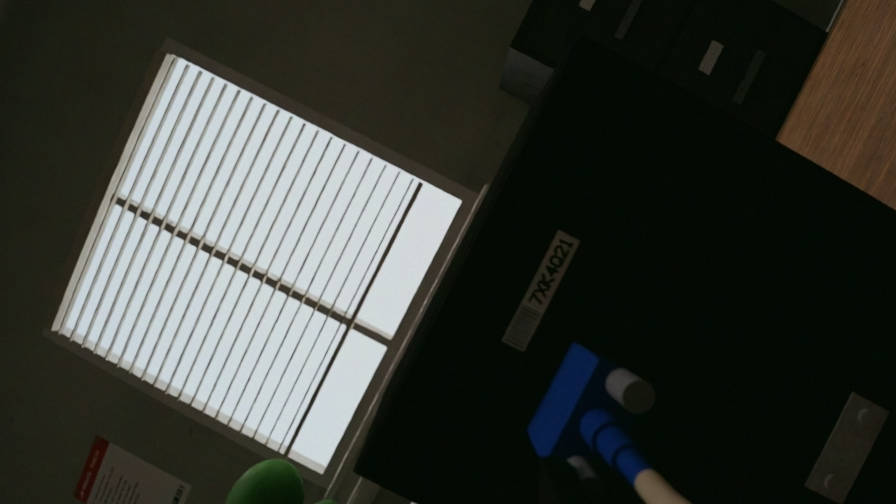

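Scene clock: 287.87 s.
left_arm: end_effector_position=(+0.4926, -0.2155, +0.2505) grip_measured=-1.00 end_effector_quat_wxyz=(+0.172, +0.826, -0.408, +0.349) end_effector_velocity=(-0.000, +0.000, -0.001) end_effector_angular_velocity=(+0.001, +0.001, +0.000) | right_arm: end_effector_position=(+0.5758, -0.2907, +0.1297) grip_measured=-0.74 end_effector_quat_wxyz=(+0.524, -0.523, +0.475, -0.476) end_effector_velocity=(-0.000, +0.002, -0.000) end_effector_angular_velocity=(+0.000, +0.001, +0.001)
Joint names: [waist, shoulder, elbow, forearm roll, wrist pitch, wrist roll]
Joint positions: left_arm=[-0.815  0.5   -1.5    0.     0.2    0.     0.   ] | right_arm=[-0.16   0.393 -0.691  3.017  1.277 -1.534  0.011]
Joint velocities: left_arm=[-0.     0.     0.001 -0.    -0.    -0.     0.   ] | right_arm=[ 0.004 -0.001 -0.     0.002 -0.002  0.    -0.   ]
Joint torques (N m, as the arm reports them, + toward a larger angle): left_arm=[  0.72 -28.38 -25.64   0.06  -2.14  -0.36] | right_arm=[ -2.27 -28.39 -11.77  -0.28   1.42   0.25]
Motor temperatures (°C, as the motors report them): left_arm=[26 32 42 29 31 29] | right_arm=[29 30 31 30 33 33]
Joint targets: left_arm=[-0.815 0.500 -1.500 0.000 0.200 0.000] | right_arm=[-0.160 0.393 -0.692 3.017 1.277 -1.534]
Step readings (joint positions; steps 1 to 15: 1st action; 16 to 30: 2nd action; 31 to 45: 3rd action; 46 to 60: 4th action; 61 to 75: 5th action; 76 to 90: 6th action; 91 to 105: 7th action; 106 to 120: 8th action; 121 to 135: 9th action; 136 to 150: 10th action; 151 to 165: 11th action; 166 to 180: 12th action; 181 to 195: 13th action):
0: left_arm=[-0.815 0.500 -1.500 -0.000 0.200 -0.000] | right_arm=[-0.204 0.407 -0.694 2.970 1.288 -2.008]
1: left_arm=[-0.815 0.500 -1.500 -0.000 0.200 -0.000] | right_arm=[-0.204 0.407 -0.694 2.970 1.288 -2.012]
2: left_arm=[-0.815 0.500 -1.500 -0.000 0.200 -0.000] | right_arm=[-0.204 0.407 -0.694 2.970 1.288 -2.015]
4: left_arm=[-0.815 0.500 -1.500 0.000 0.200 -0.000] | right_arm=[-0.205 0.407 -0.694 2.970 1.289 -2.018]
8: left_arm=[-0.815 0.500 -1.500 0.000 0.200 0.000] | right_arm=[-0.205 0.407 -0.694 2.970 1.289 -2.020]
15: left_arm=[-0.815 0.500 -1.500 0.000 0.200 -0.000] | right_arm=[-0.204 0.407 -0.694 2.970 1.289 -2.021]
16: left_arm=[-0.815 0.500 -1.500 0.000 0.200 -0.000] | right_arm=[-0.204 0.407 -0.694 2.970 1.289 -2.020]
17: left_arm=[-0.815 0.500 -1.500 0.000 0.200 -0.000] | right_arm=[-0.204 0.407 -0.694 2.970 1.289 -2.014]
19: left_arm=[-0.815 0.500 -1.500 -0.000 0.200 -0.000] | right_arm=[-0.204 0.405 -0.694 2.970 1.288 -1.963]
23: left_arm=[-0.815 0.500 -1.500 0.000 0.200 0.000] | right_arm=[-0.203 0.398 -0.693 2.972 1.282 -1.710]
30: left_arm=[-0.815 0.500 -1.500 -0.000 0.200 0.000] | right_arm=[-0.202 0.393 -0.692 2.973 1.277 -1.534]
31: left_arm=[-0.815 0.500 -1.500 0.000 0.200 0.000] | right_arm=[-0.202 0.393 -0.692 2.973 1.277 -1.529]
32: left_arm=[-0.815 0.500 -1.500 -0.000 0.200 -0.000] | right_arm=[-0.202 0.393 -0.692 2.973 1.277 -1.520]
34: left_arm=[-0.815 0.500 -1.500 0.000 0.200 -0.000] | right_arm=[-0.202 0.391 -0.691 2.973 1.276 -1.466]
38: left_arm=[-0.815 0.500 -1.500 -0.000 0.200 -0.000] | right_arm=[-0.203 0.383 -0.690 2.971 1.270 -1.211]
45: left_arm=[-0.815 0.500 -1.500 -0.000 0.200 -0.000] | right_arm=[-0.203 0.378 -0.689 2.970 1.266 -1.034]
46: left_arm=[-0.815 0.500 -1.500 0.000 0.200 -0.000] | right_arm=[-0.203 0.378 -0.689 2.970 1.266 -1.030]
47: left_arm=[-0.815 0.500 -1.500 -0.000 0.200 -0.000] | right_arm=[-0.203 0.378 -0.689 2.970 1.266 -1.027]
49: left_arm=[-0.815 0.500 -1.500 0.000 0.200 0.000] | right_arm=[-0.203 0.378 -0.689 2.970 1.265 -1.024]
53: left_arm=[-0.815 0.500 -1.500 0.000 0.200 -0.000] | right_arm=[-0.203 0.378 -0.689 2.970 1.265 -1.022]
60: left_arm=[-0.815 0.500 -1.500 0.000 0.200 0.000] | right_arm=[-0.203 0.378 -0.689 2.970 1.265 -1.021]
61: left_arm=[-0.815 0.500 -1.500 -0.000 0.200 -0.000] | right_arm=[-0.203 0.378 -0.689 2.970 1.265 -1.022]
62: left_arm=[-0.815 0.500 -1.500 0.000 0.200 -0.000] | right_arm=[-0.203 0.378 -0.689 2.970 1.265 -1.028]
64: left_arm=[-0.815 0.500 -1.500 0.000 0.200 -0.000] | right_arm=[-0.203 0.380 -0.689 2.970 1.266 -1.079]
68: left_arm=[-0.815 0.500 -1.500 0.000 0.200 0.000] | right_arm=[-0.202 0.387 -0.690 2.972 1.272 -1.332]
75: left_arm=[-0.815 0.500 -1.500 0.000 0.200 -0.000] | right_arm=[-0.202 0.392 -0.691 2.973 1.276 -1.508]
76: left_arm=[-0.815 0.500 -1.500 -0.000 0.200 -0.000] | right_arm=[-0.202 0.392 -0.691 2.973 1.277 -1.513]
77: left_arm=[-0.815 0.500 -1.500 -0.000 0.200 0.000] | right_arm=[-0.202 0.393 -0.691 2.973 1.277 -1.522]
79: left_arm=[-0.815 0.500 -1.500 -0.000 0.200 -0.000] | right_arm=[-0.202 0.394 -0.692 2.973 1.278 -1.576]
83: left_arm=[-0.815 0.500 -1.500 -0.000 0.200 0.000] | right_arm=[-0.203 0.402 -0.693 2.971 1.284 -1.831]
90: left_arm=[-0.815 0.500 -1.500 -0.000 0.200 -0.000] | right_arm=[-0.204 0.407 -0.694 2.970 1.288 -2.008]
91: left_arm=[-0.815 0.500 -1.500 0.000 0.200 -0.000] | right_arm=[-0.204 0.407 -0.694 2.970 1.288 -2.012]
92: left_arm=[-0.815 0.500 -1.500 -0.000 0.200 -0.000] | right_arm=[-0.204 0.407 -0.694 2.970 1.288 -2.015]
94: left_arm=[-0.815 0.500 -1.500 -0.000 0.200 0.000] | right_arm=[-0.205 0.407 -0.694 2.970 1.289 -2.018]
98: left_arm=[-0.815 0.500 -1.500 0.000 0.200 -0.000] | right_arm=[-0.205 0.407 -0.694 2.970 1.289 -2.020]
105: left_arm=[-0.815 0.500 -1.500 0.000 0.200 0.000] | right_arm=[-0.204 0.407 -0.694 2.970 1.289 -2.021]
106: left_arm=[-0.815 0.500 -1.500 -0.000 0.200 -0.000] | right_arm=[-0.204 0.407 -0.694 2.970 1.289 -2.020]
107: left_arm=[-0.815 0.500 -1.500 0.000 0.200 0.000] | right_arm=[-0.204 0.407 -0.694 2.970 1.289 -2.014]
109: left_arm=[-0.815 0.500 -1.500 0.000 0.200 0.000] | right_arm=[-0.204 0.405 -0.694 2.970 1.288 -1.963]
113: left_arm=[-0.815 0.500 -1.500 -0.000 0.200 -0.000] | right_arm=[-0.203 0.398 -0.693 2.972 1.282 -1.710]
120: left_arm=[-0.815 0.500 -1.500 0.000 0.200 -0.000] | right_arm=[-0.202 0.393 -0.692 2.973 1.277 -1.534]
121: left_arm=[-0.815 0.500 -1.500 -0.000 0.200 0.000] | right_arm=[-0.202 0.393 -0.692 2.973 1.277 -1.529]
122: left_arm=[-0.815 0.500 -1.500 -0.000 0.200 0.000] | right_arm=[-0.202 0.393 -0.692 2.973 1.277 -1.520]
124: left_arm=[-0.815 0.500 -1.500 0.000 0.200 -0.000] | right_arm=[-0.202 0.391 -0.691 2.973 1.276 -1.466]
128: left_arm=[-0.815 0.500 -1.500 -0.000 0.200 0.000] | right_arm=[-0.203 0.383 -0.690 2.971 1.270 -1.211]
135: left_arm=[-0.815 0.500 -1.500 -0.000 0.200 0.000] | right_arm=[-0.203 0.378 -0.689 2.970 1.266 -1.034]
136: left_arm=[-0.815 0.500 -1.500 0.000 0.200 -0.000] | right_arm=[-0.203 0.378 -0.689 2.970 1.266 -1.030]
137: left_arm=[-0.815 0.500 -1.500 0.000 0.200 -0.000] | right_arm=[-0.203 0.378 -0.689 2.970 1.266 -1.027]
139: left_arm=[-0.815 0.500 -1.500 0.000 0.200 -0.000] | right_arm=[-0.203 0.378 -0.689 2.970 1.265 -1.024]
143: left_arm=[-0.815 0.500 -1.500 0.000 0.200 0.000] | right_arm=[-0.203 0.378 -0.689 2.970 1.265 -1.022]
150: left_arm=[-0.815 0.500 -1.500 0.000 0.200 0.000] | right_arm=[-0.203 0.378 -0.689 2.970 1.265 -1.021]
151: left_arm=[-0.815 0.500 -1.500 0.000 0.200 0.000] | right_arm=[-0.203 0.378 -0.689 2.970 1.265 -1.022]
152: left_arm=[-0.815 0.500 -1.500 0.000 0.200 0.000] | right_arm=[-0.203 0.378 -0.689 2.970 1.265 -1.028]
154: left_arm=[-0.815 0.500 -1.500 -0.000 0.200 -0.000] | right_arm=[-0.203 0.380 -0.689 2.970 1.266 -1.079]
158: left_arm=[-0.815 0.500 -1.500 0.000 0.200 -0.000] | right_arm=[-0.202 0.387 -0.690 2.972 1.272 -1.332]
165: left_arm=[-0.815 0.500 -1.500 -0.000 0.200 0.000] | right_arm=[-0.202 0.392 -0.691 2.973 1.276 -1.508]
166: left_arm=[-0.815 0.500 -1.500 -0.000 0.200 0.000] | right_arm=[-0.202 0.392 -0.691 2.973 1.277 -1.513]
167: left_arm=[-0.815 0.500 -1.500 0.000 0.200 0.000] | right_arm=[-0.202 0.393 -0.691 2.973 1.277 -1.522]
169: left_arm=[-0.815 0.500 -1.500 -0.000 0.200 -0.000] | right_arm=[-0.202 0.394 -0.692 2.973 1.278 -1.576]
173: left_arm=[-0.815 0.500 -1.500 0.000 0.200 -0.000] | right_arm=[-0.203 0.402 -0.693 2.971 1.284 -1.831]
180: left_arm=[-0.815 0.500 -1.500 -0.000 0.200 0.000] | right_arm=[-0.204 0.407 -0.694 2.970 1.288 -2.008]
181: left_arm=[-0.815 0.500 -1.500 0.000 0.200 0.000] | right_arm=[-0.204 0.407 -0.694 2.970 1.288 -2.012]
182: left_arm=[-0.815 0.500 -1.500 0.000 0.200 -0.000] | right_arm=[-0.204 0.407 -0.694 2.970 1.288 -2.015]
184: left_arm=[-0.815 0.500 -1.500 -0.000 0.200 0.000] | right_arm=[-0.205 0.407 -0.694 2.970 1.289 -2.018]
Lines left out of this list: 222.
camera_calibration (this result's frames):
cam_left_wrist: T_world_to_cam=[[-0.800281, -0.599062, 0.0259751, 0.285892], [-0.436843, 0.552806, -0.70963, 0.57588], [0.410753, -0.57925, -0.704096, -0.0181448], [0, 0, 0, 1]] pos_world=[0.487816, -0.157593, 0.38846]
cam_right_wrist: T_world_to_cam=[[-0.0132548, -0.00231168, -0.999909, 0.168482], [-0.111702, 0.993741, -0.000816702, 0.421], [0.993653, 0.111681, -0.01343, -0.405305], [0, 0, 0, 1]] pos_world=[0.451992, -0.372711, 0.163367]

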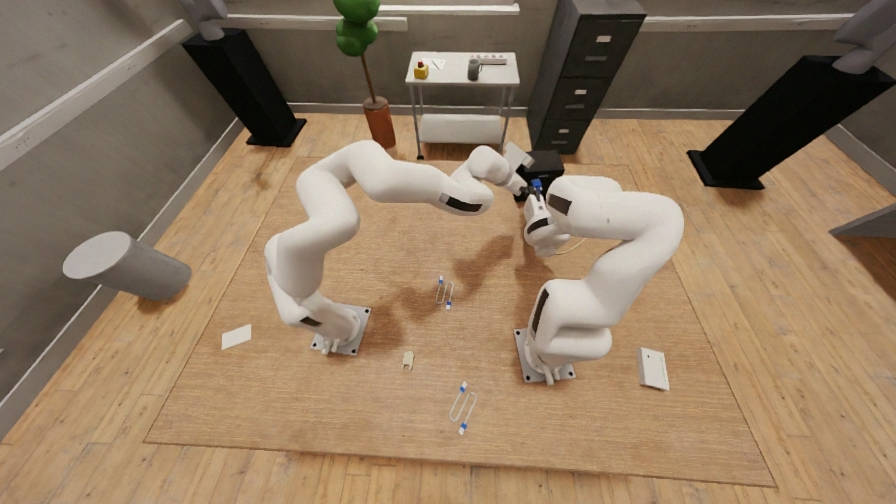

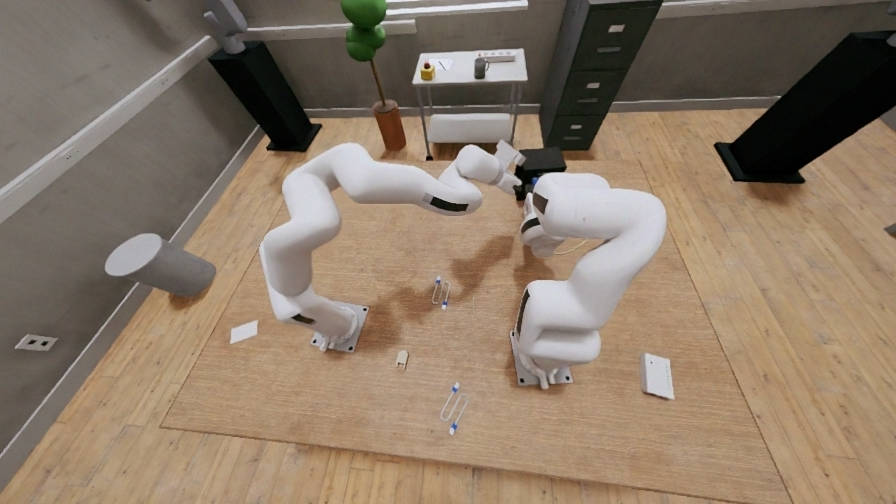

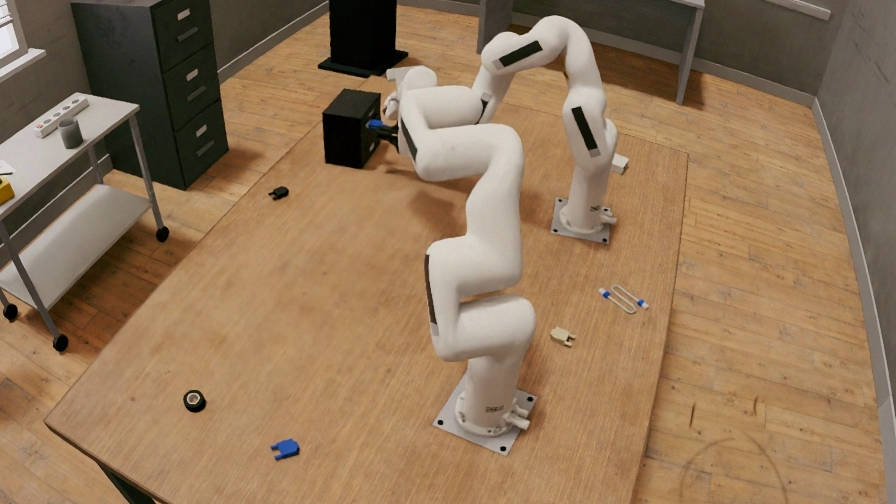

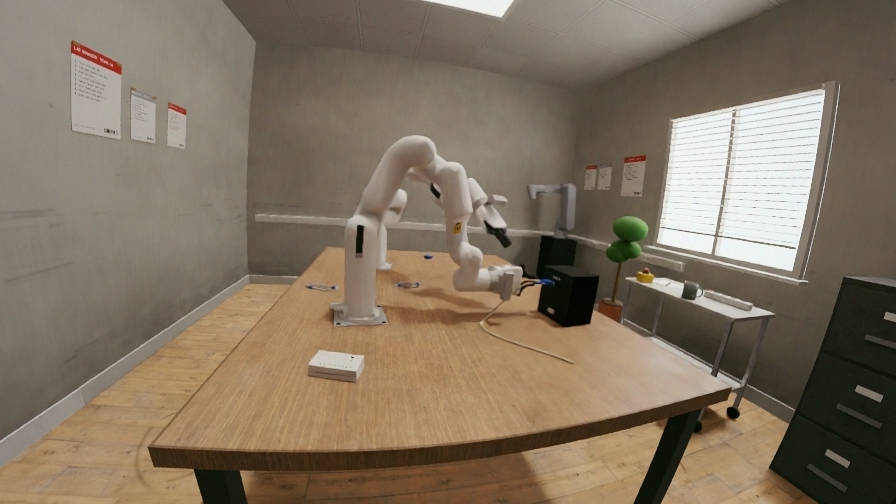

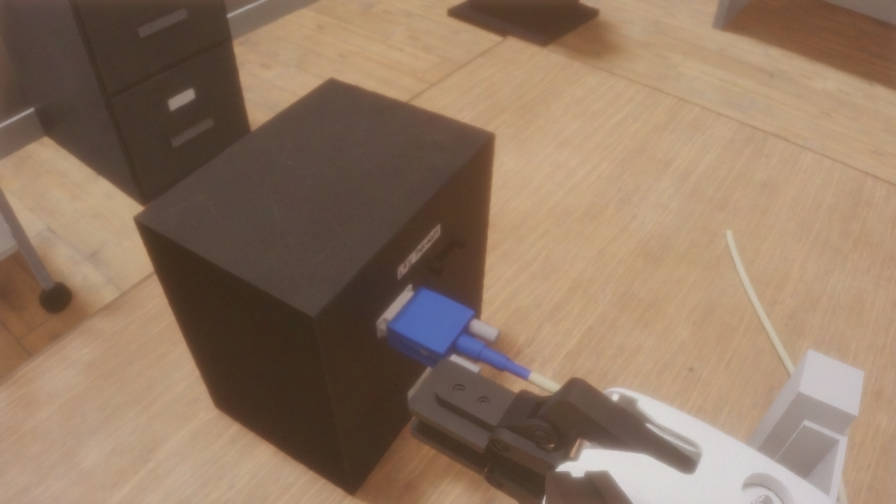

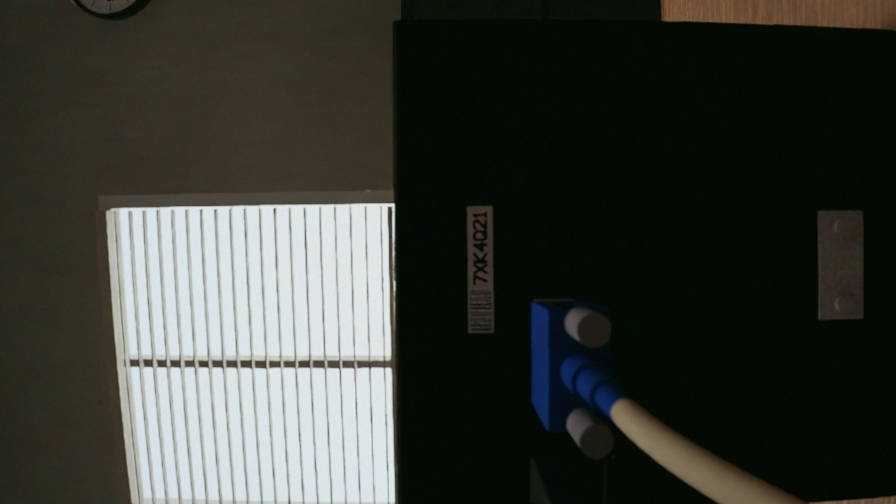

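Region (360, 270, 580, 410) of cam_left_wrist's 896x504 image, scaled by 2.291, with more detail than that image has; it fills the top 321 rows of this view, and the rest is white.

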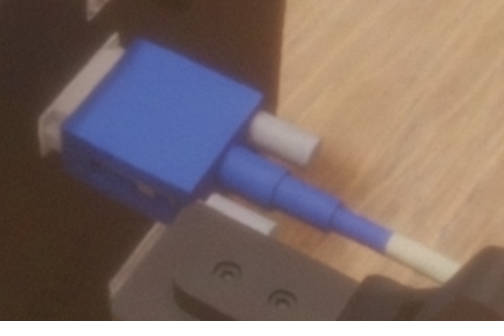

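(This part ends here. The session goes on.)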